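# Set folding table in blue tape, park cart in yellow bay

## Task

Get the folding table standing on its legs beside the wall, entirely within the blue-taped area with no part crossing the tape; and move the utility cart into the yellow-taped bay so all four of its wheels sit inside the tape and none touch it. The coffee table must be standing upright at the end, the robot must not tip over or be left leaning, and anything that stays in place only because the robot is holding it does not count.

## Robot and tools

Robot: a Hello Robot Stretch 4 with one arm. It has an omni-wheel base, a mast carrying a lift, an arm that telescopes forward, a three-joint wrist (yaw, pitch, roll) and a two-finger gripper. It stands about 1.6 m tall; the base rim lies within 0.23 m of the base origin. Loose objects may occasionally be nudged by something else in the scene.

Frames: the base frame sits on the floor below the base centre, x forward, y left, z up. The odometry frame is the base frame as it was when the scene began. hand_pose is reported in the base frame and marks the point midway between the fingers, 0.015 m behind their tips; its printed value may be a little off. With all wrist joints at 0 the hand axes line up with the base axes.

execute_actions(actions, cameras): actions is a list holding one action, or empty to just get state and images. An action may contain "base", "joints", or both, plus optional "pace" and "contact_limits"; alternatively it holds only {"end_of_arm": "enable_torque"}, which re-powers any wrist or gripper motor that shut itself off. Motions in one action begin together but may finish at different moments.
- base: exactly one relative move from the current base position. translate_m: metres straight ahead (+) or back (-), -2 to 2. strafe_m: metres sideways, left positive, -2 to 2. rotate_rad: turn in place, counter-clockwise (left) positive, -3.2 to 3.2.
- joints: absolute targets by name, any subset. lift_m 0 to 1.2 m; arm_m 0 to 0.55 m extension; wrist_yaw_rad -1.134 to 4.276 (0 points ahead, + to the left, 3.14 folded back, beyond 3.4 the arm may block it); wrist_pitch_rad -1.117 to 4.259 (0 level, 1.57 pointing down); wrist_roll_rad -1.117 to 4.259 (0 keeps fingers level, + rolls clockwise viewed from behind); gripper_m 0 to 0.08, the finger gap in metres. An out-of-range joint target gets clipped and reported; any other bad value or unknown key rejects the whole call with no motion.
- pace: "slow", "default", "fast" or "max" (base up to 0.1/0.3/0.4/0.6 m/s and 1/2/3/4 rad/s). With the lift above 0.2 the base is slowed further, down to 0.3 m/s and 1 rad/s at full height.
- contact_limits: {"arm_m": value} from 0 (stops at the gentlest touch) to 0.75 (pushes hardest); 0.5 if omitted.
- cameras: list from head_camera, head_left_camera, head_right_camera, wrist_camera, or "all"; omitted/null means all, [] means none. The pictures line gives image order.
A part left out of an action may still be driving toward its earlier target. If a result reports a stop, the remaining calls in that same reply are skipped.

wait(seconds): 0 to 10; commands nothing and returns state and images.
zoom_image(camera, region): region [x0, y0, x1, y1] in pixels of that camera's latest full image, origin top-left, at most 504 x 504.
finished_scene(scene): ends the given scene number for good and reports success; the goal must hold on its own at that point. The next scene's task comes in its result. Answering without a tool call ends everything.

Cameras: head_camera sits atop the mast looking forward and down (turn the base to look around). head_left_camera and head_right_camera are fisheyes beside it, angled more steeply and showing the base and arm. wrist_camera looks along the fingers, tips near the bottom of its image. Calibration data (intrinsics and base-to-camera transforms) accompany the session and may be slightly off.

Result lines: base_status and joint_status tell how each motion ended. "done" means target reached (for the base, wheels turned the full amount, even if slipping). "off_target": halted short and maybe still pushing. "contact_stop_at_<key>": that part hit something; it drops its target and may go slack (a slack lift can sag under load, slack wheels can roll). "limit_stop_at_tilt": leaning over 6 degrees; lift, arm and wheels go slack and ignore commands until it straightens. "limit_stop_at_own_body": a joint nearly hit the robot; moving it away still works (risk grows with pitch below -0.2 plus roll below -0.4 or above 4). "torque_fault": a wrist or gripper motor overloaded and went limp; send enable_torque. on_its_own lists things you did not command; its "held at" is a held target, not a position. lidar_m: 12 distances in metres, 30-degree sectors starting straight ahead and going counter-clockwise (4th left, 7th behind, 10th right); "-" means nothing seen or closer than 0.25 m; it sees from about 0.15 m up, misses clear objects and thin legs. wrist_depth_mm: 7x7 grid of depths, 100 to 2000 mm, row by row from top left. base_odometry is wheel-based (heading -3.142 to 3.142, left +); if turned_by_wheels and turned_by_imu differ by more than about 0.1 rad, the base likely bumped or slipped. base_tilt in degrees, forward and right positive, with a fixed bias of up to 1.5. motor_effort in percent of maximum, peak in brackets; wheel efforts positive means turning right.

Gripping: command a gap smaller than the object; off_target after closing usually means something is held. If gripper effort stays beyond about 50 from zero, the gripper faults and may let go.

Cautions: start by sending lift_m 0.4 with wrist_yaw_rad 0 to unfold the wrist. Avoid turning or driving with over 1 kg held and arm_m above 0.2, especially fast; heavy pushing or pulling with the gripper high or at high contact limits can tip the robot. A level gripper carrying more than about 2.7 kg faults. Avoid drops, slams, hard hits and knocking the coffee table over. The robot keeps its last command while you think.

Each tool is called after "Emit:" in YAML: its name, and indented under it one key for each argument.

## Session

Emit:
execute_actions:
  actions: []

Scene clock: 0.00 s.
base_odometry: x=+0.000 y=+0.000 heading=+0.000 (m, m, rad; odometry frame)
turned_by_wheels: +0.000 (rad since the last result)
turned_by_imu: +0.000 (rad since the last result)
base_tilt: forward=-0.2 right=+0.3 (deg)
lidar_m: 1.58 1.40 1.33 1.75 1.69 1.14 0.85 0.86 0.89 0.83 0.79 0.85
base_status: not commanded
joint_positions: lift_m=+0.176 arm_m=+0.001 wrist_yaw_rad=+3.066 wrist_pitch_rad=+0.005 wrist_roll_rad=+0.002 gripper_m=+0.040
joint_status: not commanded
motor_effort: lift_m=+20 arm_m=-1 wrist_yaw_rad=+1 wrist_pitch_rad=-8 wrist_roll_rad=+0 gripper_m=-2 wheel_0=+0 wheel_1=+0 wheel_2=+0 (%)
hand_pose: x=-0.0339 y=+0.1032 z=+0.3532 quat_wxyz=(+0.038, -0.002, +0.001, +0.999) (m; base frame)
wrist_depth_mm: - 143 1042 1229 1430 1708 1499 / - 142 1060 1205 1430 1708 1499 / - 140 1025 1205 1397 1661 1499 / 116 141 1025 1205 1397 1708 1499 / 809 904 1025 1182 1397 1708 1464 / 831 917 1025 1182 1366 1499 1464 / 809 854 122 976 103 1008 991
pictures: head_camera, head_left_camera, head_right_camera, wrist_camera
camera_calibration (this result's frames):
wrist_camera: T_world_to_cam=[[0.108696, 0.994074, -0.00146667, -0.101992], [-0.00331508, -0.00111292, -0.999994, 0.408509], [-0.99407, 0.1087, 0.00317447, 0.103514], [0, 0, 0, 1]] pos_world=[0.11534, 0.0905898, 0.408028]
Images, in order (width x height): head_camera 420x560, head_left_camera 420x672, head_right_camera 420x672, wrist_camera 616x392.

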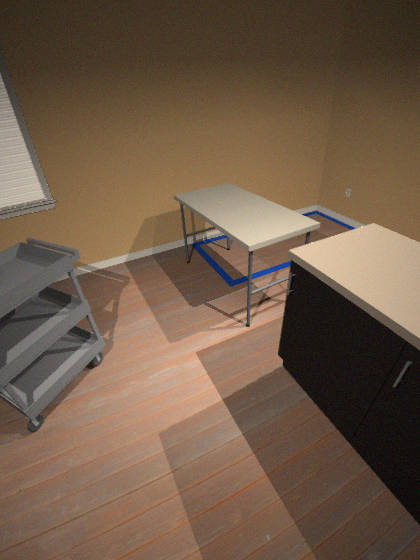

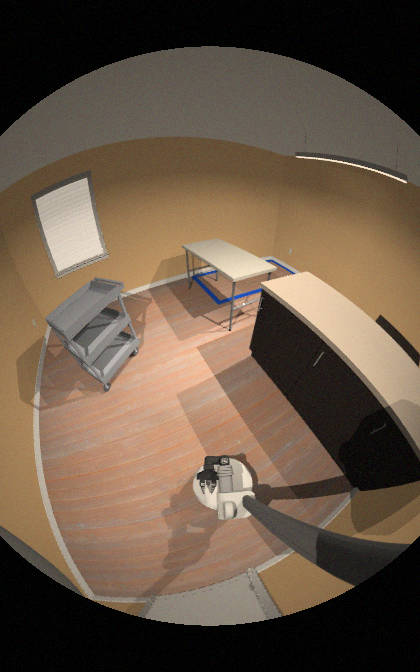

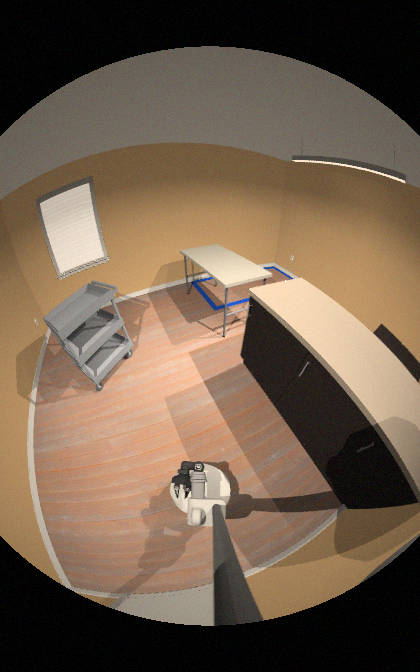

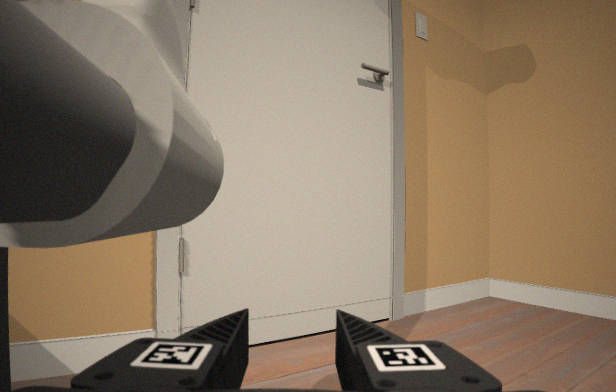

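Emit:
execute_actions:
  actions:
    - {"base":{"rotate_rad":0.13}}
  cameras: []

Emit:
execute_actions:
  actions:
    - {"base":{"translate_m":1.43},"pace":"fast"}
  cameras: []

Emit:
execute_actions:
  actions:
    - {"base":{"rotate_rad":-1.23}}
  cameras: ["head_camera","head_left_camera"]

Scene clock: 9.43 s.
base_odometry: x=+0.000 y=+0.000 heading=+0.130 (m, m, rad; odometry frame)
turned_by_wheels: +0.130 (rad since the last result)
turned_by_imu: +0.128 (rad since the last result)
base_tilt: forward=-0.1 right=+0.2 (deg)
lidar_m: 1.58 1.34 1.35 1.70 1.70 1.01 0.84 0.86 0.98 0.80 0.79 0.93
base_status: done
joint_positions: lift_m=+0.176 arm_m=+0.001 wrist_yaw_rad=+3.066 wrist_pitch_rad=+0.005 wrist_roll_rad=+0.002 gripper_m=+0.040
joint_status: not commanded
motor_effort: lift_m=+20(20) arm_m=-1(1) wrist_yaw_rad=+0(1) wrist_pitch_rad=-8(9) wrist_roll_rad=+1(1) gripper_m=+0(1) wheel_0=+0(5) wheel_1=+1(6) wheel_2=+1(6) (%)
hand_pose: x=-0.0339 y=+0.1032 z=+0.3532 quat_wxyz=(+0.038, -0.002, +0.001, +0.999) (m; base frame)
wrist_depth_mm: - 143 1025 1118 1281 1537 1576 / - 142 991 1118 1281 1499 1661 / - 140 991 1160 1229 1464 1537 / 116 141 976 1118 1255 1430 1537 / 831 904 976 1098 1229 1397 1576 / 854 904 1008 1098 1229 1366 1499 / 831 854 122 960 103 1008 1008
pictures: none
No camera images: the call's "cameras" was empty. Leave "cameras" out to get every camera's image.

Scene clock: 14.37 s.
base_odometry: x=+1.418 y=+0.186 heading=+0.130 (m, m, rad; odometry frame)
turned_by_wheels: +0.000 (rad since the last result)
turned_by_imu: -0.001 (rad since the last result)
base_tilt: forward=-0.2 right=+0.3 (deg)
lidar_m: 0.72 1.50 0.83 0.59 0.81 2.40 2.23 0.85 0.56 0.39 0.39 0.44
base_status: done
joint_positions: lift_m=+0.176 arm_m=+0.001 wrist_yaw_rad=+3.066 wrist_pitch_rad=+0.005 wrist_roll_rad=+0.002 gripper_m=+0.040
joint_status: not commanded
motor_effort: lift_m=+20(20) arm_m=-1(1) wrist_yaw_rad=+1(3) wrist_pitch_rad=-8(8) wrist_roll_rad=-1(0) gripper_m=-1(0) wheel_0=+0(7) wheel_1=+0(6) wheel_2=+0(12) (%)
hand_pose: x=-0.0339 y=+0.1032 z=+0.3532 quat_wxyz=(+0.038, -0.002, +0.001, +0.999) (m; base frame)
wrist_depth_mm: - 143 - - - - - / - 142 - - - - - / - 140 - - - - - / 115 141 - - - - - / 1537 - - - - - - / 1430 1464 1499 1537 1576 1537 1499 / 960 976 122 946 103 1008 991
pictures: none
No camera images: the call's "cameras" was empty. Leave "cameras" out to get every camera's image.

Scene clock: 16.23 s.
base_odometry: x=+1.418 y=+0.186 heading=-1.100 (m, m, rad; odometry frame)
turned_by_wheels: -1.230 (rad since the last result)
turned_by_imu: -1.221 (rad since the last result)
base_tilt: forward=-0.1 right=+0.3 (deg)
lidar_m: 0.38 0.39 0.55 1.51 1.60 0.59 0.67 2.25 2.28 1.42 0.56 0.60
base_status: done
joint_positions: lift_m=+0.176 arm_m=+0.001 wrist_yaw_rad=+3.066 wrist_pitch_rad=+0.005 wrist_roll_rad=+0.002 gripper_m=+0.040
joint_status: not commanded
motor_effort: lift_m=+20(19) arm_m=-2(1) wrist_yaw_rad=+0(2) wrist_pitch_rad=-8(9) wrist_roll_rad=+0(0) gripper_m=-1(1) wheel_0=-1(4) wheel_1=-1(5) wheel_2=-1(6) (%)
hand_pose: x=-0.0339 y=+0.1032 z=+0.3532 quat_wxyz=(+0.038, -0.002, +0.001, +0.999) (m; base frame)
wrist_depth_mm: - 143 - 820 831 - 1863 / - 142 1118 960 1025 - 1808 / - 140 976 1430 - - 1756 / 116 140 917 842 991 - 1808 / - - - 1464 - - 1808 / 1366 1430 1060 798 917 1499 1430 / 946 976 122 798 103 1008 1008
pictures: head_camera, head_left_camera
Images, in order (width x height): head_camera 420x560, head_left_camera 420x672.

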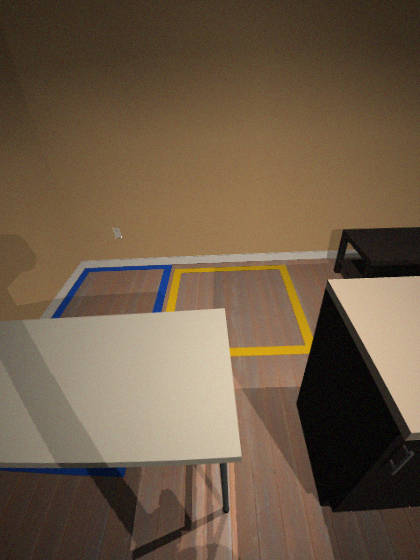

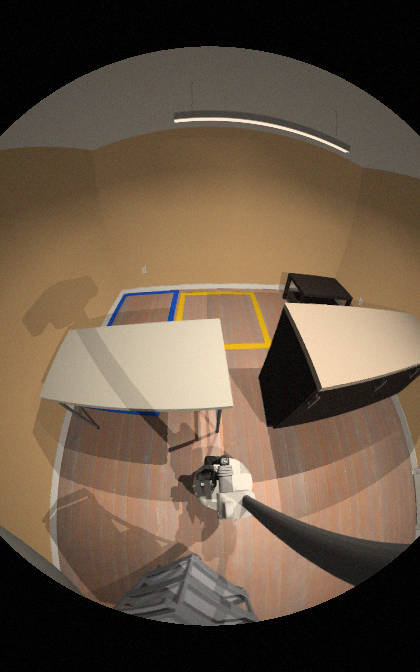

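Repeat the same sequence.

Emit:
execute_actions:
  actions:
    - {"base":{"translate_m":0.5},"pace":"slow"}
  cameras: []

Emit:
execute_actions:
  actions:
    - {"base":{"rotate_rad":0.45},"pace":"slow"}
  cameras: []

Emit:
execute_actions:
  actions:
    - {"base":{"translate_m":0.75},"pace":"slow"}
  cameras: ["head_left_camera"]

Emit:
execute_actions:
  actions:
    - {"base":{"translate_m":1.0}}
  cameras: ["head_left_camera"]

Emit:
execute_actions:
  actions:
    - {"base":{"translate_m":-0.2}}
  cameras: []

Emit:
execute_actions:
  actions:
    - {"base":{"rotate_rad":1.17},"pace":"slow","joints":{"lift_m":0.33,"arm_m":0.12,"wrist_yaw_rad":1.75,"gripper_m":0}}
  cameras: ["wrist_camera","head_left_camera"]

Scene clock: 31.33 s.
base_odometry: x=+1.645 y=-0.260 heading=-1.100 (m, m, rad; odometry frame)
turned_by_wheels: +0.000 (rad since the last result)
turned_by_imu: -0.003 (rad since the last result)
base_tilt: forward=-0.2 right=+0.2 (deg)
lidar_m: 0.25 0.25 0.25 0.35 1.58 1.10 1.06 2.78 0.42 0.40 0.41 0.58
base_status: done
joint_positions: lift_m=+0.176 arm_m=+0.001 wrist_yaw_rad=+3.066 wrist_pitch_rad=+0.005 wrist_roll_rad=+0.002 gripper_m=+0.040
joint_status: not commanded
motor_effort: lift_m=+20(20) arm_m=-1(1) wrist_yaw_rad=+2(2) wrist_pitch_rad=-9(9) wrist_roll_rad=-1(1) gripper_m=-1(1) wheel_0=+2(6) wheel_1=+2(7) wheel_2=-5(8) (%)
hand_pose: x=-0.0339 y=+0.1032 z=+0.3532 quat_wxyz=(+0.038, -0.002, +0.001, +0.999) (m; base frame)
wrist_depth_mm: - 143 - - - - 1863 / - 142 - 1430 - - 1863 / - 140 1576 - - - 1808 / 116 141 1464 1366 - - 1808 / - - - 1808 - - 1808 / 1397 1464 1537 1336 1499 1537 1499 / 946 960 122 946 103 1025 991
pictures: none
No camera images: the call's "cameras" was empty. Leave "cameras" out to get every camera's image.

Scene clock: 32.97 s.
base_odometry: x=+1.645 y=-0.260 heading=-0.651 (m, m, rad; odometry frame)
turned_by_wheels: +0.450 (rad since the last result)
turned_by_imu: +0.446 (rad since the last result)
base_tilt: forward=-0.2 right=+0.3 (deg)
lidar_m: 0.25 0.25 0.29 1.54 1.19 1.07 2.70 2.34 0.39 0.41 0.56 0.25
base_status: done
joint_positions: lift_m=+0.176 arm_m=+0.001 wrist_yaw_rad=+3.066 wrist_pitch_rad=+0.005 wrist_roll_rad=+0.002 gripper_m=+0.040
joint_status: not commanded
motor_effort: lift_m=+20(20) arm_m=-2(1) wrist_yaw_rad=+1(0) wrist_pitch_rad=-8(9) wrist_roll_rad=+0(1) gripper_m=-1(1) wheel_0=-2(4) wheel_1=-2(3) wheel_2=-1(8) (%)
hand_pose: x=-0.0339 y=+0.1032 z=+0.3532 quat_wxyz=(+0.038, -0.002, +0.001, +0.999) (m; base frame)
wrist_depth_mm: - 143 - - - - - / - 142 - - - 1160 1205 / - 140 - - - 1808 - / 116 141 - - - 1118 1205 / - - - - - 1708 - / 1397 1430 1499 1537 1537 1160 1205 / 960 976 122 960 103 1008 1008
pictures: none
No camera images: the call's "cameras" was empty. Leave "cameras" out to get every camera's image.

Scene clock: 41.77 s.
base_odometry: x=+2.241 y=-0.714 heading=-0.651 (m, m, rad; odometry frame)
turned_by_wheels: +0.000 (rad since the last result)
turned_by_imu: -0.004 (rad since the last result)
base_tilt: forward=-0.2 right=+0.2 (deg)
lidar_m: 0.25 0.25 0.25 0.25 0.26 1.73 2.29 0.81 0.76 0.25 0.25 0.25
base_status: done
joint_positions: lift_m=+0.176 arm_m=+0.001 wrist_yaw_rad=+3.066 wrist_pitch_rad=+0.005 wrist_roll_rad=+0.002 gripper_m=+0.040
joint_status: not commanded
motor_effort: lift_m=+20(20) arm_m=-1(1) wrist_yaw_rad=+1(2) wrist_pitch_rad=-9(9) wrist_roll_rad=+2(0) gripper_m=-1(2) wheel_0=+2(6) wheel_1=+2(5) wheel_2=-5(10) (%)
hand_pose: x=-0.0339 y=+0.1033 z=+0.3532 quat_wxyz=(+0.038, -0.002, +0.001, +0.999) (m; base frame)
wrist_depth_mm: - 143 - - - - - / - 142 - - - - - / - 140 - - - - - / 116 141 - - - - - / 809 1060 - - - - - / 854 1182 1537 1537 1576 1537 1499 / 854 960 122 960 104 1008 1008
pictures: head_left_camera
Images, in order (width x height): head_left_camera 420x672.

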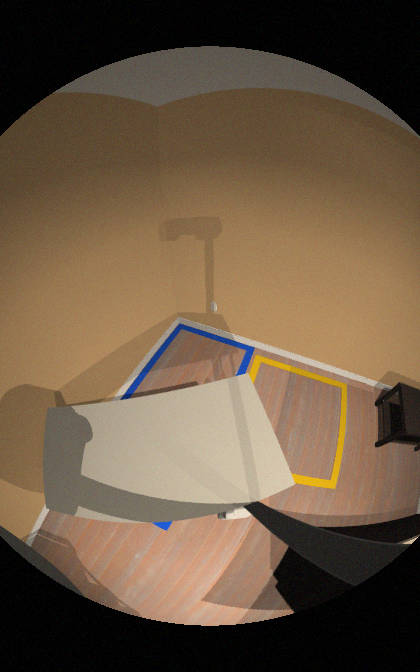

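Scene clock: 46.57 s.
base_odometry: x=+3.037 y=-1.320 heading=-0.651 (m, m, rad; odometry frame)
turned_by_wheels: +0.000 (rad since the last result)
turned_by_imu: -0.001 (rad since the last result)
base_tilt: forward=-0.2 right=+0.4 (deg)
lidar_m: 0.25 0.25 0.25 0.25 0.25 0.25 0.25 1.63 1.89 0.79 0.25 0.25
base_status: done
joint_positions: lift_m=+0.176 arm_m=+0.001 wrist_yaw_rad=+3.066 wrist_pitch_rad=+0.005 wrist_roll_rad=+0.002 gripper_m=+0.040
joint_status: not commanded
motor_effort: lift_m=+20(20) arm_m=-1(1) wrist_yaw_rad=+0(1) wrist_pitch_rad=-9(9) wrist_roll_rad=+1(0) gripper_m=-2(1) wheel_0=+2(6) wheel_1=+1(5) wheel_2=+0(14) (%)
hand_pose: x=-0.0339 y=+0.1033 z=+0.3532 quat_wxyz=(+0.038, -0.002, +0.001, +0.999) (m; base frame)
wrist_depth_mm: - 143 - - 591 574 574 / - 142 - - - 809 778 / - 140 - - - - 1863 / 115 141 - - - - 1921 / 1708 1661 - - - - 1863 / 1430 1499 1537 1537 1537 1537 1499 / 960 976 122 946 103 1025 991
pictures: head_left_camera
Images, in order (width x height): head_left_camera 420x672.

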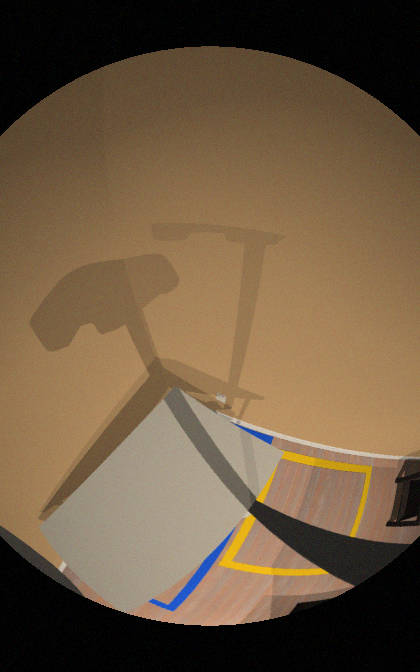

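Scene clock: 48.63 s.
base_odometry: x=+2.878 y=-1.198 heading=-0.650 (m, m, rad; odometry frame)
turned_by_wheels: +0.000 (rad since the last result)
turned_by_imu: -0.001 (rad since the last result)
base_tilt: forward=-0.2 right=+0.3 (deg)
lidar_m: 0.25 0.25 0.25 0.25 0.25 0.25 1.68 1.42 1.81 1.07 0.75 0.25
base_status: done
joint_positions: lift_m=+0.176 arm_m=+0.001 wrist_yaw_rad=+3.066 wrist_pitch_rad=+0.005 wrist_roll_rad=+0.002 gripper_m=+0.040
joint_status: not commanded
motor_effort: lift_m=+20(20) arm_m=-1(1) wrist_yaw_rad=+1(0) wrist_pitch_rad=-8(8) wrist_roll_rad=+2(2) gripper_m=-2(1) wheel_0=+1(5) wheel_1=+1(5) wheel_2=-2(9) (%)
hand_pose: x=-0.0339 y=+0.1033 z=+0.3532 quat_wxyz=(+0.038, -0.002, +0.001, +0.999) (m; base frame)
wrist_depth_mm: - 144 - - - 574 574 / - 142 - - - - - / - 140 - - - - - / 116 141 - - - - - / 1397 1499 - - - - - / 1366 1430 1537 1576 1537 1537 1464 / 946 991 122 976 104 931 976
pictures: none
No camera images: the call's "cameras" was empty. Leave "cameras" out to get every camera's image.

Scene clock: 51.10 s.
base_odometry: x=+2.878 y=-1.198 heading=+0.519 (m, m, rad; odometry frame)
turned_by_wheels: +1.170 (rad since the last result)
turned_by_imu: +1.160 (rad since the last result)
base_tilt: forward=-0.2 right=+0.3 (deg)
lidar_m: 0.25 0.25 0.25 2.45 1.47 1.41 1.79 0.92 0.70 0.25 0.25 0.25
base_status: done
joint_positions: lift_m=+0.330 arm_m=+0.119 wrist_yaw_rad=+1.750 wrist_pitch_rad=+0.005 wrist_roll_rad=+0.002 gripper_m=+0.000
joint_status: all done
motor_effort: lift_m=+23(24) arm_m=+5(6) wrist_yaw_rad=-1(6) wrist_pitch_rad=-9(9) wrist_roll_rad=+1(2) gripper_m=-1(2) wheel_0=-2(4) wheel_1=-2(5) wheel_2=+0(5) (%)
hand_pose: x=+0.3381 y=+0.2249 z=+0.5069 quat_wxyz=(+0.641, -0.001, +0.002, +0.768) (m; base frame)
wrist_depth_mm: 287 282 289 291 286 279 281 / - - 413 415 407 402 389 / 1661 - - - - 1618 976 / 1618 - - - - 1863 1025 / 1537 - - - - 1863 1008 / 1576 - - - - 1618 991 / 1308 1308 110 112 1430 1308 976
pictures: head_left_camera, wrist_camera
camera_calibration (this result's frames):
wrist_camera: T_world_to_cam=[[0.989297, 0.14591, -0.00146537, -0.370109], [-0.00191285, 0.00292655, -0.999994, 0.562245], [-0.145905, 0.989294, 0.00317433, -0.0252089], [0, 0, 0, 1]] pos_world=[0.363545, 0.0772961, 0.56178]
Images, in order (width x height): head_left_camera 420x672, wrist_camera 616x392.

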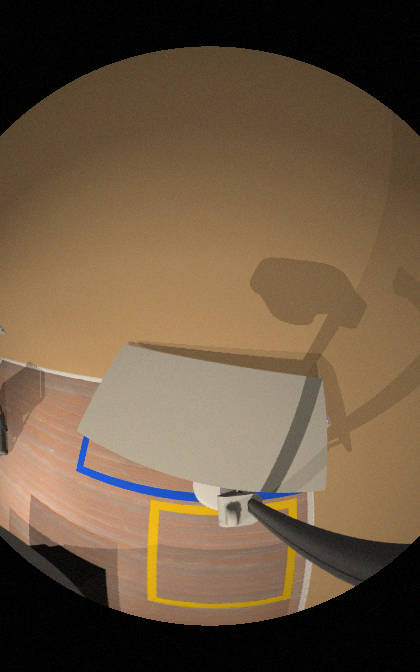

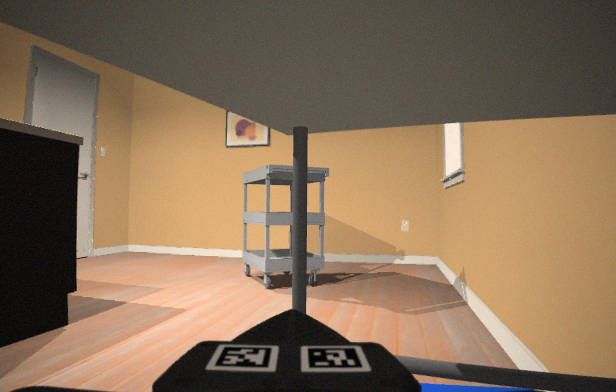

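Leg near (.26, .7).

Emit:
execute_actions:
  actions:
    - {"base":{"strafe_m":0.52}}
  cameras: ["wrist_camera"]

Emit:
execute_actions:
  actions:
    - {"base":{"translate_m":-0.2},"pace":"slow"}
  cameras: ["wrist_camera"]

Emit:
execute_actions:
  actions:
    - {"base":{"translate_m":-0.4},"joints":{"wrist_yaw_rad":0}}

Scene clock: 60.80 s.
base_odometry: x=+2.620 y=-0.747 heading=+0.519 (m, m, rad; odometry frame)
turned_by_wheels: +0.000 (rad since the last result)
turned_by_imu: -0.004 (rad since the last result)
base_tilt: forward=-0.2 right=+0.3 (deg)
lidar_m: 0.25 0.25 0.29 1.92 1.41 1.13 1.84 1.65 1.26 0.30 0.25 0.25
base_status: done
joint_positions: lift_m=+0.330 arm_m=+0.119 wrist_yaw_rad=+1.750 wrist_pitch_rad=+0.005 wrist_roll_rad=+0.002 gripper_m=+0.000
joint_status: not commanded
motor_effort: lift_m=+23(23) arm_m=+4(4) wrist_yaw_rad=+1(0) wrist_pitch_rad=-8(8) wrist_roll_rad=+1(2) gripper_m=-3(3) wheel_0=+0(9) wheel_1=-1(9) wheel_2=+0(1) (%)
hand_pose: x=+0.3382 y=+0.2249 z=+0.5070 quat_wxyz=(+0.641, -0.001, +0.002, +0.768) (m; base frame)
wrist_depth_mm: 117 - - - - 1808 1042 / 116 - - - - 1921 1060 / 116 - - - - 1921 1098 / 116 - - - - 1921 1078 / 116 - - - - 1983 1060 / 115 - - - - 1708 1060 / 116 1308 110 113 1366 1281 1025
pictures: wrist_camera
camera_calibration (this result's frames):
wrist_camera: T_world_to_cam=[[0.989332, 0.145672, -0.00146543, -0.37013], [-0.00191222, 0.00292714, -0.999994, 0.562264], [-0.145667, 0.989329, 0.00317447, -0.0252763], [0, 0, 0, 1]] pos_world=[0.363575, 0.0772785, 0.561798]
Images, in order (width x height): wrist_camera 616x392.

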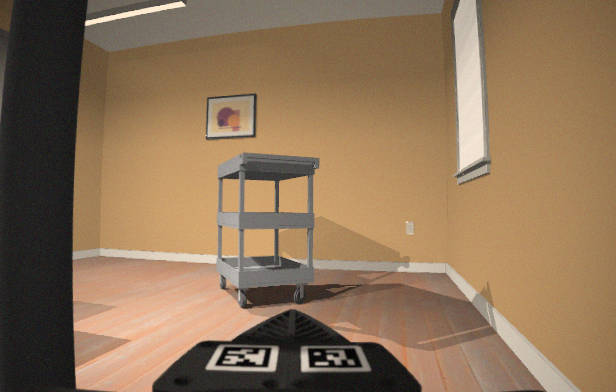

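Scene clock: 64.10 s.
base_odometry: x=+2.446 y=-0.846 heading=+0.519 (m, m, rad; odometry frame)
turned_by_wheels: +0.000 (rad since the last result)
turned_by_imu: -0.002 (rad since the last result)
base_tilt: forward=+0.0 right=+0.3 (deg)
lidar_m: 0.25 0.25 1.60 1.94 1.16 0.96 1.63 1.64 1.23 0.59 0.27 0.25
base_status: done
joint_positions: lift_m=+0.330 arm_m=+0.120 wrist_yaw_rad=+1.742 wrist_pitch_rad=+0.005 wrist_roll_rad=+0.002 gripper_m=+0.000
joint_status: not commanded
on_its_own: wrist_yaw_rad is at rest, and its effort (+23) is outside its rest range (-13 to +13)
motor_effort: lift_m=+23(23) arm_m=+1(5) wrist_yaw_rad=+23(30) wrist_pitch_rad=-9(10) wrist_roll_rad=+2(1) gripper_m=-2(2) wheel_0=-5(8) wheel_1=-4(8) wheel_2=+3(5) (%)
hand_pose: x=+0.3407 y=+0.2245 z=+0.5069 quat_wxyz=(+0.644, -0.001, +0.002, +0.765) (m; base frame)
wrist_depth_mm: - 105 - - - - 1430 / - 103 - - - - 1464 / - - - - - - 1430 / - - - - - - 1397 / - - - - - - 1464 / 1921 1983 1921 - - 1921 1430 / 1308 1281 103 112 1430 1336 1308
pictures: wrist_camera
camera_calibration (this result's frames):
wrist_camera: T_world_to_cam=[[0.990473, 0.137696, -0.00145763, -0.371146], [-0.00184924, 0.00271613, -0.999995, 0.562247], [-0.137691, 0.990471, 0.00294488, -0.027379], [0, 0, 0, 1]] pos_world=[0.36488, 0.0766962, 0.561784]
Images, in order (width x height): wrist_camera 616x392.

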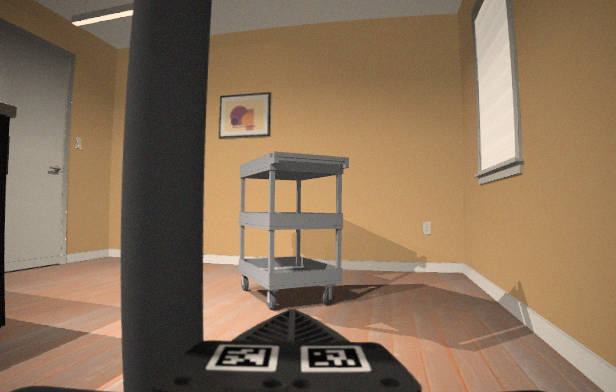

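Scene clock: 66.90 s.
base_odometry: x=+2.099 y=-1.044 heading=+0.519 (m, m, rad; odometry frame)
turned_by_wheels: +0.000 (rad since the last result)
turned_by_imu: -0.001 (rad since the last result)
base_tilt: forward=-0.2 right=+0.3 (deg)
lidar_m: 0.62 0.67 2.20 1.97 0.63 0.65 1.25 1.22 1.19 1.17 0.79 0.60
base_status: done
joint_positions: lift_m=+0.330 arm_m=+0.120 wrist_yaw_rad=+0.000 wrist_pitch_rad=+0.005 wrist_roll_rad=+0.002 gripper_m=+0.000
joint_status: all done
motor_effort: lift_m=+23(23) arm_m=+1(1) wrist_yaw_rad=+0(15) wrist_pitch_rad=-10(10) wrist_roll_rad=+0(0) gripper_m=-1(0) wheel_0=+0(5) wheel_1=+0(6) wheel_2=-1(8) (%)
hand_pose: x=+0.5035 y=-0.0873 z=+0.5069 quat_wxyz=(+1.000, +0.001, +0.002, +0.000) (m; base frame)
wrist_depth_mm: 301 297 294 293 291 281 282 / 353 415 421 424 415 399 389 / 1182 1160 788 788 759 732 707 / 1138 1182 1138 1138 1118 1118 1098 / 1182 1160 1138 1098 1098 1078 1098 / 1138 1138 1118 1138 1078 1098 1098 / 1138 1118 110 112 1118 1078 1098
pictures: head_camera, head_left_camera, head_right_camera, wrist_camera
camera_calibration (this result's frames):
wrist_camera: T_world_to_cam=[[-0.0328691, -0.999459, -0.00145903, -0.0735618], [0.00305502, 0.00135934, -0.999994, 0.560837], [0.999455, -0.0328734, 0.00300869, -0.358088], [0, 0, 0, 1]] pos_world=[0.353762, -0.0860559, 0.561804]
Images, in order (width x height): head_camera 420x560, head_left_camera 420x672, head_right_camera 420x672, wrist_camera 616x392.

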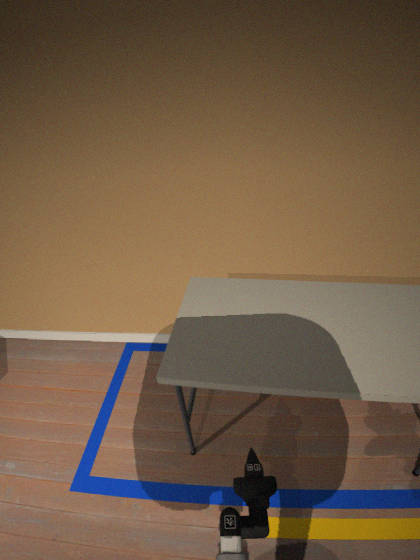

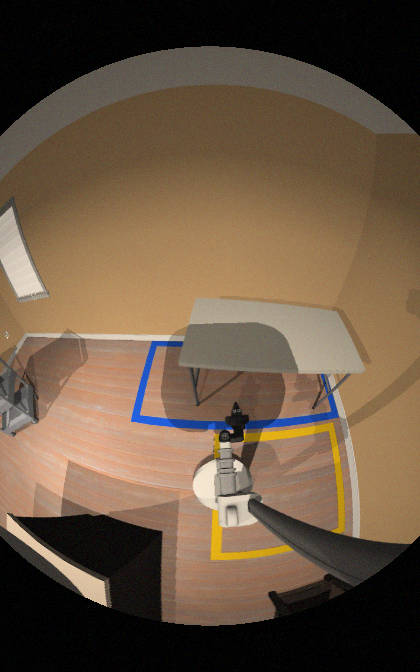

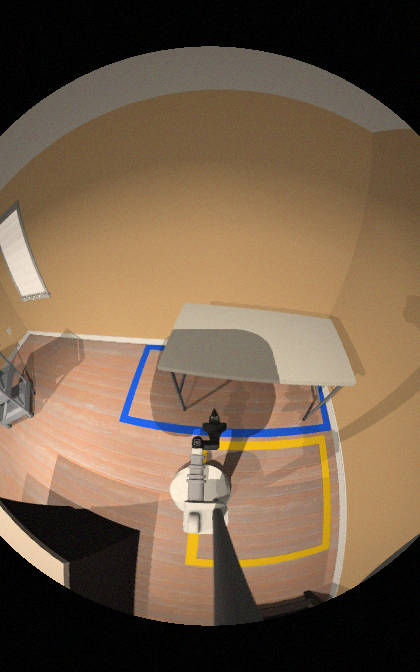

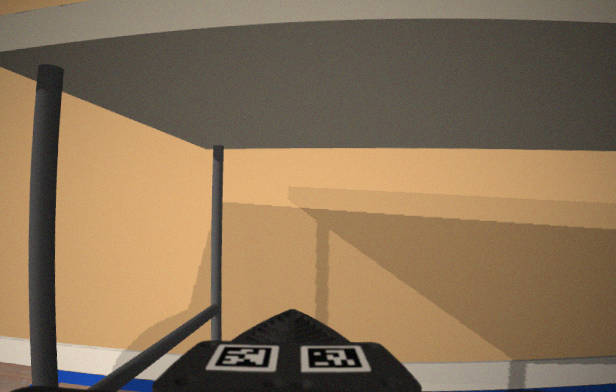

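Emit:
execute_actions:
  actions:
    - {"base":{"strafe_m":1.5},"joints":{"wrist_yaw_rad":3.05,"arm_m":0},"pace":"fast"}
  cameras: []

Emit:
execute_actions:
  actions:
    - {"base":{"translate_m":-0.65},"pace":"fast"}
  cameras: []

Emit:
execute_actions:
  actions:
    - {"base":{"strafe_m":1.6},"pace":"fast","joints":{"lift_m":1.05,"wrist_yaw_rad":0.4,"wrist_pitch_rad":1.57,"wrist_roll_rad":1.57,"gripper_m":0.08}}
  cameras: []

Emit:
execute_actions:
  actions:
    - {"base":{"rotate_rad":-1.55}}
  cameras: ["head_left_camera"]

Emit:
execute_actions:
  actions:
    - {"base":{"strafe_m":0.75},"joints":{"arm_m":0.15}}

Scene clock: 85.97 s.
base_odometry: x=+1.355 y=+0.258 heading=+0.519 (m, m, rad; odometry frame)
turned_by_wheels: +0.000 (rad since the last result)
turned_by_imu: -0.008 (rad since the last result)
base_tilt: forward=-0.2 right=+0.2 (deg)
lidar_m: 1.52 1.62 0.50 0.64 2.18 2.22 1.50 0.65 0.61 2.18 1.41 1.58
base_status: done
joint_positions: lift_m=+0.330 arm_m=+0.001 wrist_yaw_rad=+3.049 wrist_pitch_rad=+0.005 wrist_roll_rad=+0.002 gripper_m=+0.000
joint_status: all done
motor_effort: lift_m=+23(23) arm_m=-4(5) wrist_yaw_rad=+2(5) wrist_pitch_rad=-9(9) wrist_roll_rad=+1(1) gripper_m=-2(3) wheel_0=+2(10) wheel_1=+0(9) wheel_2=+1(0) (%)
hand_pose: x=-0.0317 y=+0.1066 z=+0.5070 quat_wxyz=(+0.046, -0.002, +0.001, +0.999) (m; base frame)
wrist_depth_mm: 141 168 - - - - - / - 143 - - - - - / 106 143 - - - - - / 119 143 - - - - - / 778 1366 - - - - - / 878 1336 - - - - - / 891 1255 110 112 1499 1336 1366
pictures: none
No camera images: the call's "cameras" was empty. Leave "cameras" out to get every camera's image.

Scene clock: 88.93 s.
base_odometry: x=+0.790 y=-0.064 heading=+0.519 (m, m, rad; odometry frame)
turned_by_wheels: +0.000 (rad since the last result)
turned_by_imu: -0.001 (rad since the last result)
base_tilt: forward=-0.2 right=+0.3 (deg)
lidar_m: 2.19 1.01 1.04 2.07 2.04 1.60 1.44 0.55 0.40 0.40 0.44 1.82
base_status: done
joint_positions: lift_m=+0.330 arm_m=+0.001 wrist_yaw_rad=+3.050 wrist_pitch_rad=+0.005 wrist_roll_rad=+0.002 gripper_m=+0.000
joint_status: not commanded
motor_effort: lift_m=+23(23) arm_m=-4(4) wrist_yaw_rad=+2(1) wrist_pitch_rad=-9(9) wrist_roll_rad=+4(1) gripper_m=-2(1) wheel_0=+2(6) wheel_1=+1(6) wheel_2=+0(11) (%)
hand_pose: x=-0.0317 y=+0.1066 z=+0.5070 quat_wxyz=(+0.046, -0.002, +0.001, +0.999) (m; base frame)
wrist_depth_mm: 141 168 1708 1756 1708 1808 1808 / - 143 1756 1756 1756 1756 1756 / 106 142 1708 1756 1756 1756 1756 / 118 143 1661 1808 1756 1756 1808 / 715 1229 1661 1756 1708 1708 1756 / 798 1281 1708 1708 1708 1661 1708 / 831 1281 110 113 1464 1336 1366
pictures: none
No camera images: the call's "cameras" was empty. Leave "cameras" out to get every camera's image.

Scene clock: 94.17 s.
base_odometry: x=-0.003 y=+1.325 heading=+0.519 (m, m, rad; odometry frame)
turned_by_wheels: +0.000 (rad since the last result)
turned_by_imu: -0.007 (rad since the last result)
base_tilt: forward=-0.2 right=+0.3 (deg)
lidar_m: 1.64 0.66 0.49 0.47 0.52 0.74 1.43 1.53 2.08 2.01 0.84 0.85
base_status: done
joint_positions: lift_m=+1.050 arm_m=+0.001 wrist_yaw_rad=+0.400 wrist_pitch_rad=+1.570 wrist_roll_rad=+1.570 gripper_m=+0.080
joint_status: all done
motor_effort: lift_m=+22(24) arm_m=-4(4) wrist_yaw_rad=+0(5) wrist_pitch_rad=+0(8) wrist_roll_rad=+2(8) gripper_m=+2(3) wheel_0=+0(10) wheel_1=+0(10) wheel_2=-1(2) (%)
hand_pose: x=+0.2063 y=-0.0804 z=+1.0153 quat_wxyz=(+0.590, +0.391, +0.589, -0.390) (m; base frame)
wrist_depth_mm: 1182 1042 1205 1182 1229 1229 1229 / 1160 1182 1182 1205 1205 1205 1255 / 1182 1182 1205 1205 1182 1229 1182 / 1160 1182 1205 1160 1205 1182 1182 / 1138 1160 1160 946 960 1205 1229 / 1042 1138 1160 960 960 1182 1205 / - 105 1160 1182 135 110 -
pictures: none
No camera images: the call's "cameras" was empty. Leave "cameras" out to get every camera's image.

Scene clock: 96.53 s.
base_odometry: x=-0.003 y=+1.325 heading=-1.031 (m, m, rad; odometry frame)
turned_by_wheels: -1.550 (rad since the last result)
turned_by_imu: -1.538 (rad since the last result)
base_tilt: forward=-0.2 right=+0.3 (deg)
lidar_m: 2.01 0.83 0.83 1.62 0.65 0.50 0.48 0.53 0.77 1.42 1.53 2.06
base_status: done
joint_positions: lift_m=+1.050 arm_m=+0.001 wrist_yaw_rad=+0.400 wrist_pitch_rad=+1.570 wrist_roll_rad=+1.570 gripper_m=+0.080
joint_status: not commanded
motor_effort: lift_m=+23(22) arm_m=-4(4) wrist_yaw_rad=-1(0) wrist_pitch_rad=+0(0) wrist_roll_rad=+1(3) gripper_m=+1(1) wheel_0=-1(4) wheel_1=+0(7) wheel_2=-1(6) (%)
hand_pose: x=+0.2063 y=-0.0804 z=+1.0153 quat_wxyz=(+0.590, +0.391, +0.589, -0.390) (m; base frame)
wrist_depth_mm: 1182 1205 1205 1229 1229 1205 1255 / 1182 1205 1205 1205 1205 1205 1255 / 1205 1160 1160 1205 1205 1205 1205 / 1160 1182 1205 1182 1182 1182 1160 / 1138 1205 1182 960 946 1205 1042 / 1160 1182 1138 976 960 1078 917 / - 105 1160 1160 136 110 -
pictures: head_left_camera
Images, in order (width x height): head_left_camera 420x672.

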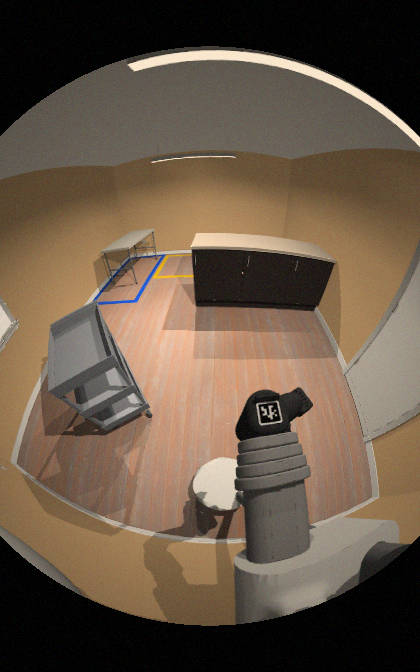

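Scene clock: 100.37 s.
base_odometry: x=+0.640 y=+1.711 heading=-1.031 (m, m, rad; odometry frame)
turned_by_wheels: +0.000 (rad since the last result)
turned_by_imu: -0.004 (rad since the last result)
base_tilt: forward=-0.2 right=+0.2 (deg)
lidar_m: 0.43 0.39 1.55 1.43 0.63 0.46 0.44 0.49 0.68 2.18 2.34 0.60
base_status: done
joint_positions: lift_m=+1.050 arm_m=+0.149 wrist_yaw_rad=+0.400 wrist_pitch_rad=+1.570 wrist_roll_rad=+1.570 gripper_m=+0.080
joint_status: all done
motor_effort: lift_m=+22(22) arm_m=+4(3) wrist_yaw_rad=+2(0) wrist_pitch_rad=+0(1) wrist_roll_rad=+2(3) gripper_m=+2(1) wheel_0=+1(7) wheel_1=-1(9) wheel_2=-1(2) (%)
hand_pose: x=+0.3543 y=-0.0804 z=+1.0153 quat_wxyz=(+0.590, +0.391, +0.589, -0.390) (m; base frame)
wrist_depth_mm: 1160 1205 1205 1205 1205 1229 1229 / 325 1205 1182 1205 1182 1229 1205 / 366 535 1229 1205 1205 1205 1229 / 364 691 1025 1182 1182 1229 1205 / 362 377 1025 1205 960 1205 1160 / 359 342 691 1160 960 976 1042 / - 105 676 1160 135 110 -
pictures: head_camera, head_left_camera, head_right_camera, wrist_camera
camera_calibration (this result's frames):
wrist_camera: T_world_to_cam=[[-0.919786, -0.391082, 0.0323768, 0.258031], [-0.391506, 0.920143, -0.00772936, 0.27591], [-0.0267685, -0.0197851, -0.999446, 1.17217], [0, 0, 0, 1]] pos_world=[0.37673, -0.129774, 1.1653]
Images, in order (width x height): head_camera 420x560, head_left_camera 420x672, head_right_camera 420x672, wrist_camera 616x392.

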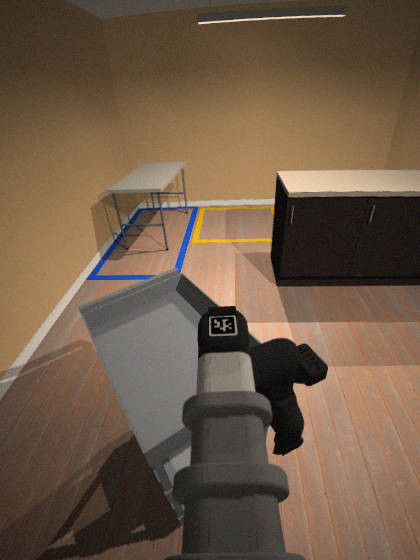

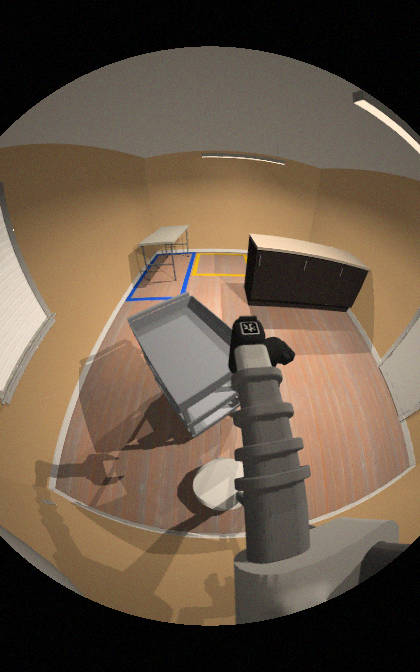

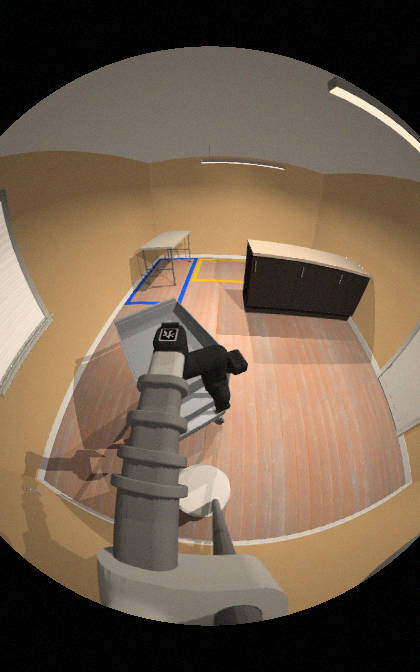

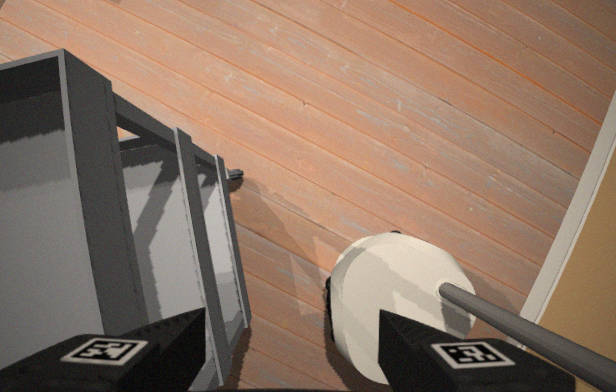

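Emit:
execute_actions:
  actions:
    - {"base":{"translate_m":0.15},"joints":{"arm_m":0.2,"wrist_yaw_rad":0.55,"lift_m":0.95}}
  cameras: ["wrist_camera"]

Scene clock: 112.17 s.
base_odometry: x=+0.718 y=+1.582 heading=-1.031 (m, m, rad; odometry frame)
turned_by_wheels: +0.000 (rad since the last result)
turned_by_imu: -0.001 (rad since the last result)
base_tilt: forward=-0.2 right=+0.3 (deg)
lidar_m: 0.29 0.26 1.53 1.47 0.79 0.61 0.59 0.64 0.91 2.16 2.31 0.44
base_status: done
joint_positions: lift_m=+0.950 arm_m=+0.199 wrist_yaw_rad=+0.550 wrist_pitch_rad=+1.570 wrist_roll_rad=+1.570 gripper_m=+0.080
joint_status: all done
motor_effort: lift_m=+16(19) arm_m=+4(7) wrist_yaw_rad=+3(6) wrist_pitch_rad=-1(1) wrist_roll_rad=+1(1) gripper_m=+3(0) wheel_0=-1(5) wheel_1=+0(5) wheel_2=+1(6) (%)
hand_pose: x=+0.4160 y=-0.0745 z=+0.9158 quat_wxyz=(+0.617, +0.345, +0.617, -0.345) (m; base frame)
wrist_depth_mm: 1098 1078 1078 1098 1098 1098 1138 / 1078 1078 1098 1098 1098 1118 1118 / 252 268 271 1098 1098 1118 1118 / 267 268 270 1098 1078 1098 1118 / 264 266 268 270 1078 1098 1118 / 263 265 267 271 854 878 1098 / - 105 265 268 135 110 1060
pictures: wrist_camera
camera_calibration (this result's frames):
wrist_camera: T_world_to_cam=[[-0.851194, -0.523838, 0.0325783, 0.281659], [-0.524316, 0.851489, -0.00772889, 0.343892], [-0.0236913, -0.0236601, -0.999439, 1.07295], [0, 0, 0, 1]] pos_world=[0.445474, -0.11989, 1.06583]
Images, in order (width x height): wrist_camera 616x392.

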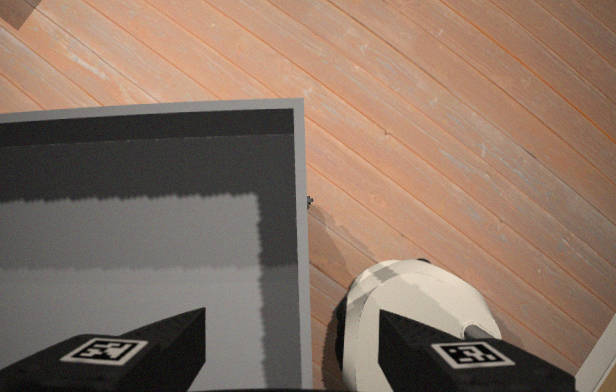

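Emit:
execute_actions:
  actions:
    - {"joints":{"lift_m":0.87,"wrist_yaw_rad":0.59,"arm_m":0.19}}
  cameras: []

Emit:
execute_actions:
  actions:
    - {"joints":{"gripper_m":0}}
  cameras: []

Emit:
execute_actions:
  actions:
    - {"base":{"translate_m":0.3},"pace":"slow"}
  cameras: []

Emit:
execute_actions:
  actions:
    - {"base":{"translate_m":1.5}}
  cameras: ["head_camera","head_left_camera"]

Scene clock: 120.57 s.
base_odometry: x=+0.718 y=+1.582 heading=-1.031 (m, m, rad; odometry frame)
turned_by_wheels: +0.000 (rad since the last result)
turned_by_imu: -0.001 (rad since the last result)
base_tilt: forward=-0.2 right=+0.2 (deg)
lidar_m: 0.30 0.27 1.52 1.48 0.83 0.62 0.59 0.64 0.93 2.16 2.34 0.45
base_status: not commanded
joint_positions: lift_m=+0.870 arm_m=+0.191 wrist_yaw_rad=+0.590 wrist_pitch_rad=+1.570 wrist_roll_rad=+1.570 gripper_m=+0.080
joint_status: all done
motor_effort: lift_m=+16(16) arm_m=-5(6) wrist_yaw_rad=+1(5) wrist_pitch_rad=-1(1) wrist_roll_rad=+2(1) gripper_m=+1(1) wheel_0=-1(0) wheel_1=-1(0) wheel_2=+1(1) (%)
hand_pose: x=+0.4104 y=-0.0726 z=+0.8358 quat_wxyz=(+0.624, +0.333, +0.624, -0.333) (m; base frame)
wrist_depth_mm: 122 130 125 133 1008 1042 1042 / 169 174 176 193 1025 1025 1042 / 189 190 191 193 1008 1025 1025 / 187 189 190 191 991 1025 1008 / 186 187 189 190 1008 1025 1008 / 185 186 188 189 778 798 1025 / - 105 187 188 135 110 991
pictures: none
No camera images: the call's "cameras" was empty. Leave "cameras" out to get every camera's image.

Scene clock: 122.00 s.
base_odometry: x=+0.717 y=+1.582 heading=-1.032 (m, m, rad; odometry frame)
turned_by_wheels: +0.000 (rad since the last result)
turned_by_imu: -0.001 (rad since the last result)
base_tilt: forward=-0.2 right=+0.3 (deg)
lidar_m: 0.30 0.27 1.53 1.48 0.78 0.61 0.59 0.64 0.92 2.14 2.34 0.46
base_status: not commanded
joint_positions: lift_m=+0.870 arm_m=+0.191 wrist_yaw_rad=+0.590 wrist_pitch_rad=+1.571 wrist_roll_rad=+1.569 gripper_m=+0.004
joint_status: gripper_m off_target (ended at +0.004, target +0.000)
on_its_own: gripper_m is held at +0.002, not at your +0.000, by its contact guard: the fingers met something
motor_effort: lift_m=+16(16) arm_m=-3(4) wrist_yaw_rad=+2(4) wrist_pitch_rad=-4(12) wrist_roll_rad=+5(5) gripper_m=-31(34) wheel_0=-1(1) wheel_1=-1(0) wheel_2=-2(2) (%)
hand_pose: x=+0.4100 y=-0.0727 z=+0.8358 quat_wxyz=(+0.624, +0.332, +0.624, -0.333) (m; base frame)
wrist_depth_mm: 122 130 124 1008 1025 1025 1060 / 168 173 177 1008 1042 1008 1042 / 188 189 191 1008 1025 1008 1025 / 187 189 189 1008 1025 1008 1008 / 186 187 189 1008 1025 1008 1025 / 185 187 188 189 768 788 1008 / 183 185 110 114 778 768 991
pictures: none
No camera images: the call's "cameras" was empty. Leave "cameras" out to get every camera's image.

Scene clock: 126.27 s.
torque_fault: gripper_m switched itself off since the last result.
base_odometry: x=+0.871 y=+1.325 heading=-1.031 (m, m, rad; odometry frame)
turned_by_wheels: +0.000 (rad since the last result)
turned_by_imu: +0.000 (rad since the last result)
base_tilt: forward=-0.2 right=+0.3 (deg)
lidar_m: 0.25 0.25 0.44 1.45 1.23 0.93 0.86 0.96 1.38 2.18 2.14 0.56
base_status: done
joint_positions: lift_m=+0.870 arm_m=+0.190 wrist_yaw_rad=+0.591 wrist_pitch_rad=+1.568 wrist_roll_rad=+1.569 gripper_m=+0.035
joint_status: not commanded
on_its_own: gripper_m is off since a torque_fault, until you send "end_of_arm": "enable_torque" (your +0.000 is given up)
motor_effort: lift_m=+16(16) arm_m=-2(2) wrist_yaw_rad=-1(28) wrist_pitch_rad=+6(9) wrist_roll_rad=+2(34) gripper_m=+0(54) wheel_0=+0(8) wheel_1=+6(9) wheel_2=-2(9) (%)
hand_pose: x=+0.4105 y=-0.0723 z=+0.8358 quat_wxyz=(+0.625, +0.333, +0.624, -0.331) (m; base frame)
wrist_depth_mm: 127 133 991 1025 1025 1042 1042 / 155 168 991 1025 1025 1025 1025 / 189 191 192 991 1008 1025 1008 / 189 189 163 991 1008 1025 1025 / 187 188 168 991 991 1008 991 / 186 187 158 517 798 788 1008 / 185 185 119 156 107 768 991
pictures: none
No camera images: the call's "cameras" was empty. Leave "cameras" out to get every camera's image.

Scene clock: 132.73 s.
base_odometry: x=+1.642 y=+0.038 heading=-1.031 (m, m, rad; odometry frame)
turned_by_wheels: +0.000 (rad since the last result)
turned_by_imu: -0.001 (rad since the last result)
base_tilt: forward=-0.2 right=+0.3 (deg)
lidar_m: 0.25 0.25 0.25 0.47 1.49 2.13 2.39 2.57 2.38 0.51 0.53 0.25
base_status: done
joint_positions: lift_m=+0.870 arm_m=+0.190 wrist_yaw_rad=+0.592 wrist_pitch_rad=+1.569 wrist_roll_rad=+1.568 gripper_m=+0.080
joint_status: not commanded
on_its_own: gripper_m is off since a torque_fault, until you send "end_of_arm": "enable_torque" (your +0.000 is given up)
motor_effort: lift_m=+18(18) arm_m=-2(2) wrist_yaw_rad=-3(44) wrist_pitch_rad=+3(30) wrist_roll_rad=+7(33) gripper_m=-1(1) wheel_0=-1(11) wheel_1=+0(12) wheel_2=+0(14) (%)
hand_pose: x=+0.4103 y=-0.0724 z=+0.8357 quat_wxyz=(+0.625, +0.332, +0.624, -0.331) (m; base frame)
wrist_depth_mm: 1008 991 1008 1008 768 585 504 / 976 1008 1008 1025 976 707 564 / 991 991 991 1008 1008 1008 1025 / 315 508 991 1008 1008 1008 1008 / 133 179 508 759 1008 1008 1008 / 186 129 154 512 504 788 1008 / - 105 127 138 136 110 1025
pictures: head_camera, head_left_camera
Images, in order (width x height): head_camera 420x560, head_left_camera 420x672.

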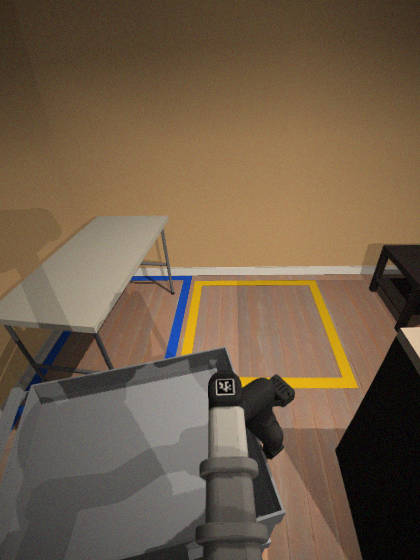

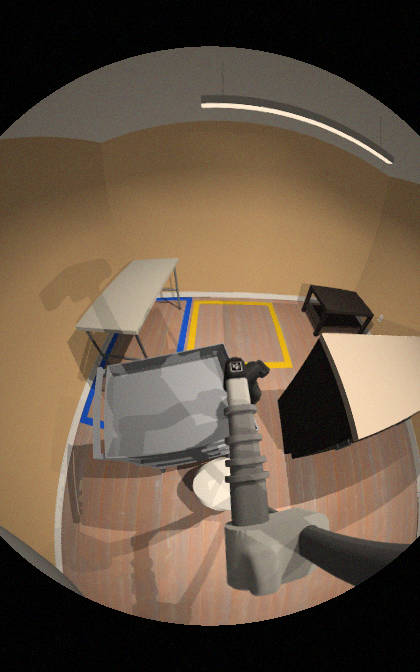

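Still caged. Tow right, then forward.

Emit:
execute_actions:
  actions:
    - {"base":{"strafe_m":-0.2},"pace":"slow"}
  cameras: ["head_left_camera"]

Emit:
execute_actions:
  actions:
    - {"base":{"translate_m":0.6},"pace":"slow"}
  cameras: ["head_camera","head_left_camera"]

Scene clock: 149.70 s.
base_odometry: x=+1.471 y=-0.065 heading=-1.031 (m, m, rad; odometry frame)
turned_by_wheels: +0.000 (rad since the last result)
turned_by_imu: +0.001 (rad since the last result)
base_tilt: forward=-0.1 right=+0.4 (deg)
lidar_m: 0.26 0.28 0.37 1.60 1.70 2.37 2.40 2.56 2.19 0.35 0.33 0.47
base_status: done
joint_positions: lift_m=+0.870 arm_m=+0.190 wrist_yaw_rad=+0.592 wrist_pitch_rad=+1.567 wrist_roll_rad=+1.569 gripper_m=+0.080
joint_status: not commanded
on_its_own: gripper_m is off since a torque_fault, until you send "end_of_arm": "enable_torque" (your +0.000 is given up)
motor_effort: lift_m=+18(18) arm_m=-2(2) wrist_yaw_rad=-6(20) wrist_pitch_rad=+8(30) wrist_roll_rad=+3(7) gripper_m=-1(1) wheel_0=+4(17) wheel_1=+0(6) wheel_2=+2(6) (%)
hand_pose: x=+0.4107 y=-0.0721 z=+0.8357 quat_wxyz=(+0.625, +0.333, +0.624, -0.331) (m; base frame)
wrist_depth_mm: 991 991 1008 597 418 319 272 / 991 1008 1025 842 535 384 314 / 469 991 991 991 750 484 382 / 178 512 842 991 1008 661 477 / 125 163 512 768 1008 1025 991 / 185 126 156 508 768 788 1008 / - 106 123 151 135 110 1008
pictures: head_left_camera
Images, in order (width x height): head_left_camera 420x672.

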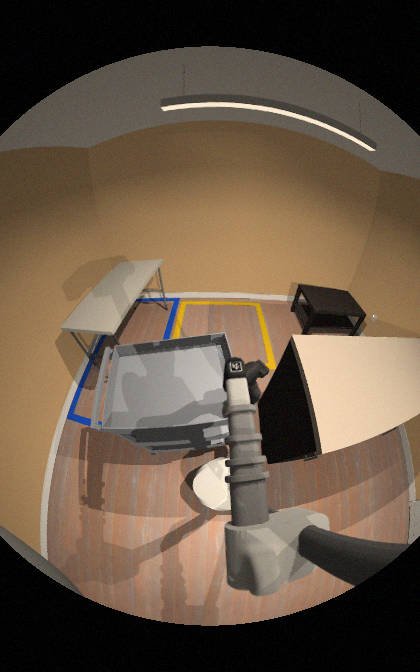

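Scene clock: 157.00 s.
base_odometry: x=+1.780 y=-0.579 heading=-1.030 (m, m, rad; odometry frame)
turned_by_wheels: +0.001 (rad since the last result)
turned_by_imu: +0.001 (rad since the last result)
base_tilt: forward=-0.2 right=+0.2 (deg)
lidar_m: 0.25 0.25 0.25 0.43 1.66 2.36 3.02 0.49 0.35 0.32 1.42 0.25
base_status: done
joint_positions: lift_m=+0.870 arm_m=+0.190 wrist_yaw_rad=+0.599 wrist_pitch_rad=+1.564 wrist_roll_rad=+1.563 gripper_m=+0.080
joint_status: not commanded
on_its_own: gripper_m is off since a torque_fault, until you send "end_of_arm": "enable_torque" (your +0.000 is given up); wrist_yaw_rad is at rest, and its effort (-25) is outside its rest range (-13 to +13); wrist_roll_rad is at rest, and its effort (+21) is outside its rest range (-13 to +13)
motor_effort: lift_m=+18(18) arm_m=-2(2) wrist_yaw_rad=-25(37) wrist_pitch_rad=+19(21) wrist_roll_rad=+21(30) gripper_m=-1(1) wheel_0=+7(10) wheel_1=+5(8) wheel_2=-2(13) (%)
hand_pose: x=+0.4119 y=-0.0713 z=+0.8357 quat_wxyz=(+0.628, +0.330, +0.625, -0.326) (m; base frame)
wrist_depth_mm: 991 1025 1008 1025 1025 1025 1042 / 991 1008 1008 1008 1025 1025 1025 / 1008 991 1008 991 1008 1025 788 / 320 512 1008 991 1008 946 640 / 135 180 512 539 991 1008 741 / 188 129 155 512 517 778 1008 / - 106 127 138 136 110 991
pictures: head_camera, head_left_camera
Images, in order (width x height): head_camera 420x560, head_left_camera 420x672.

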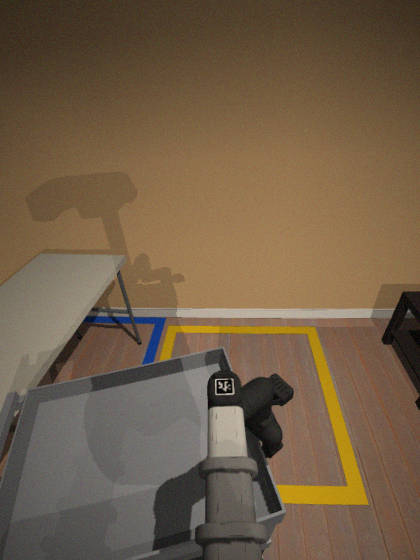

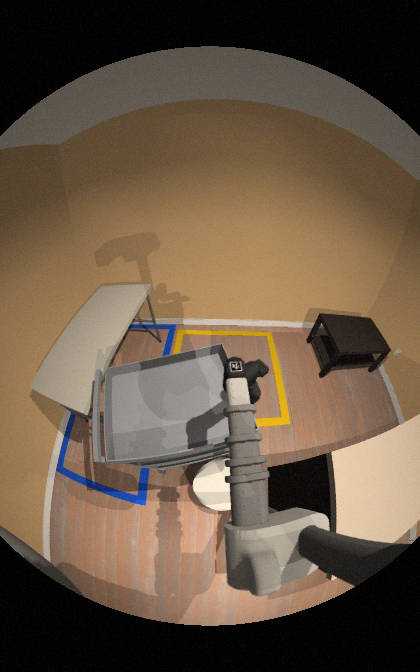

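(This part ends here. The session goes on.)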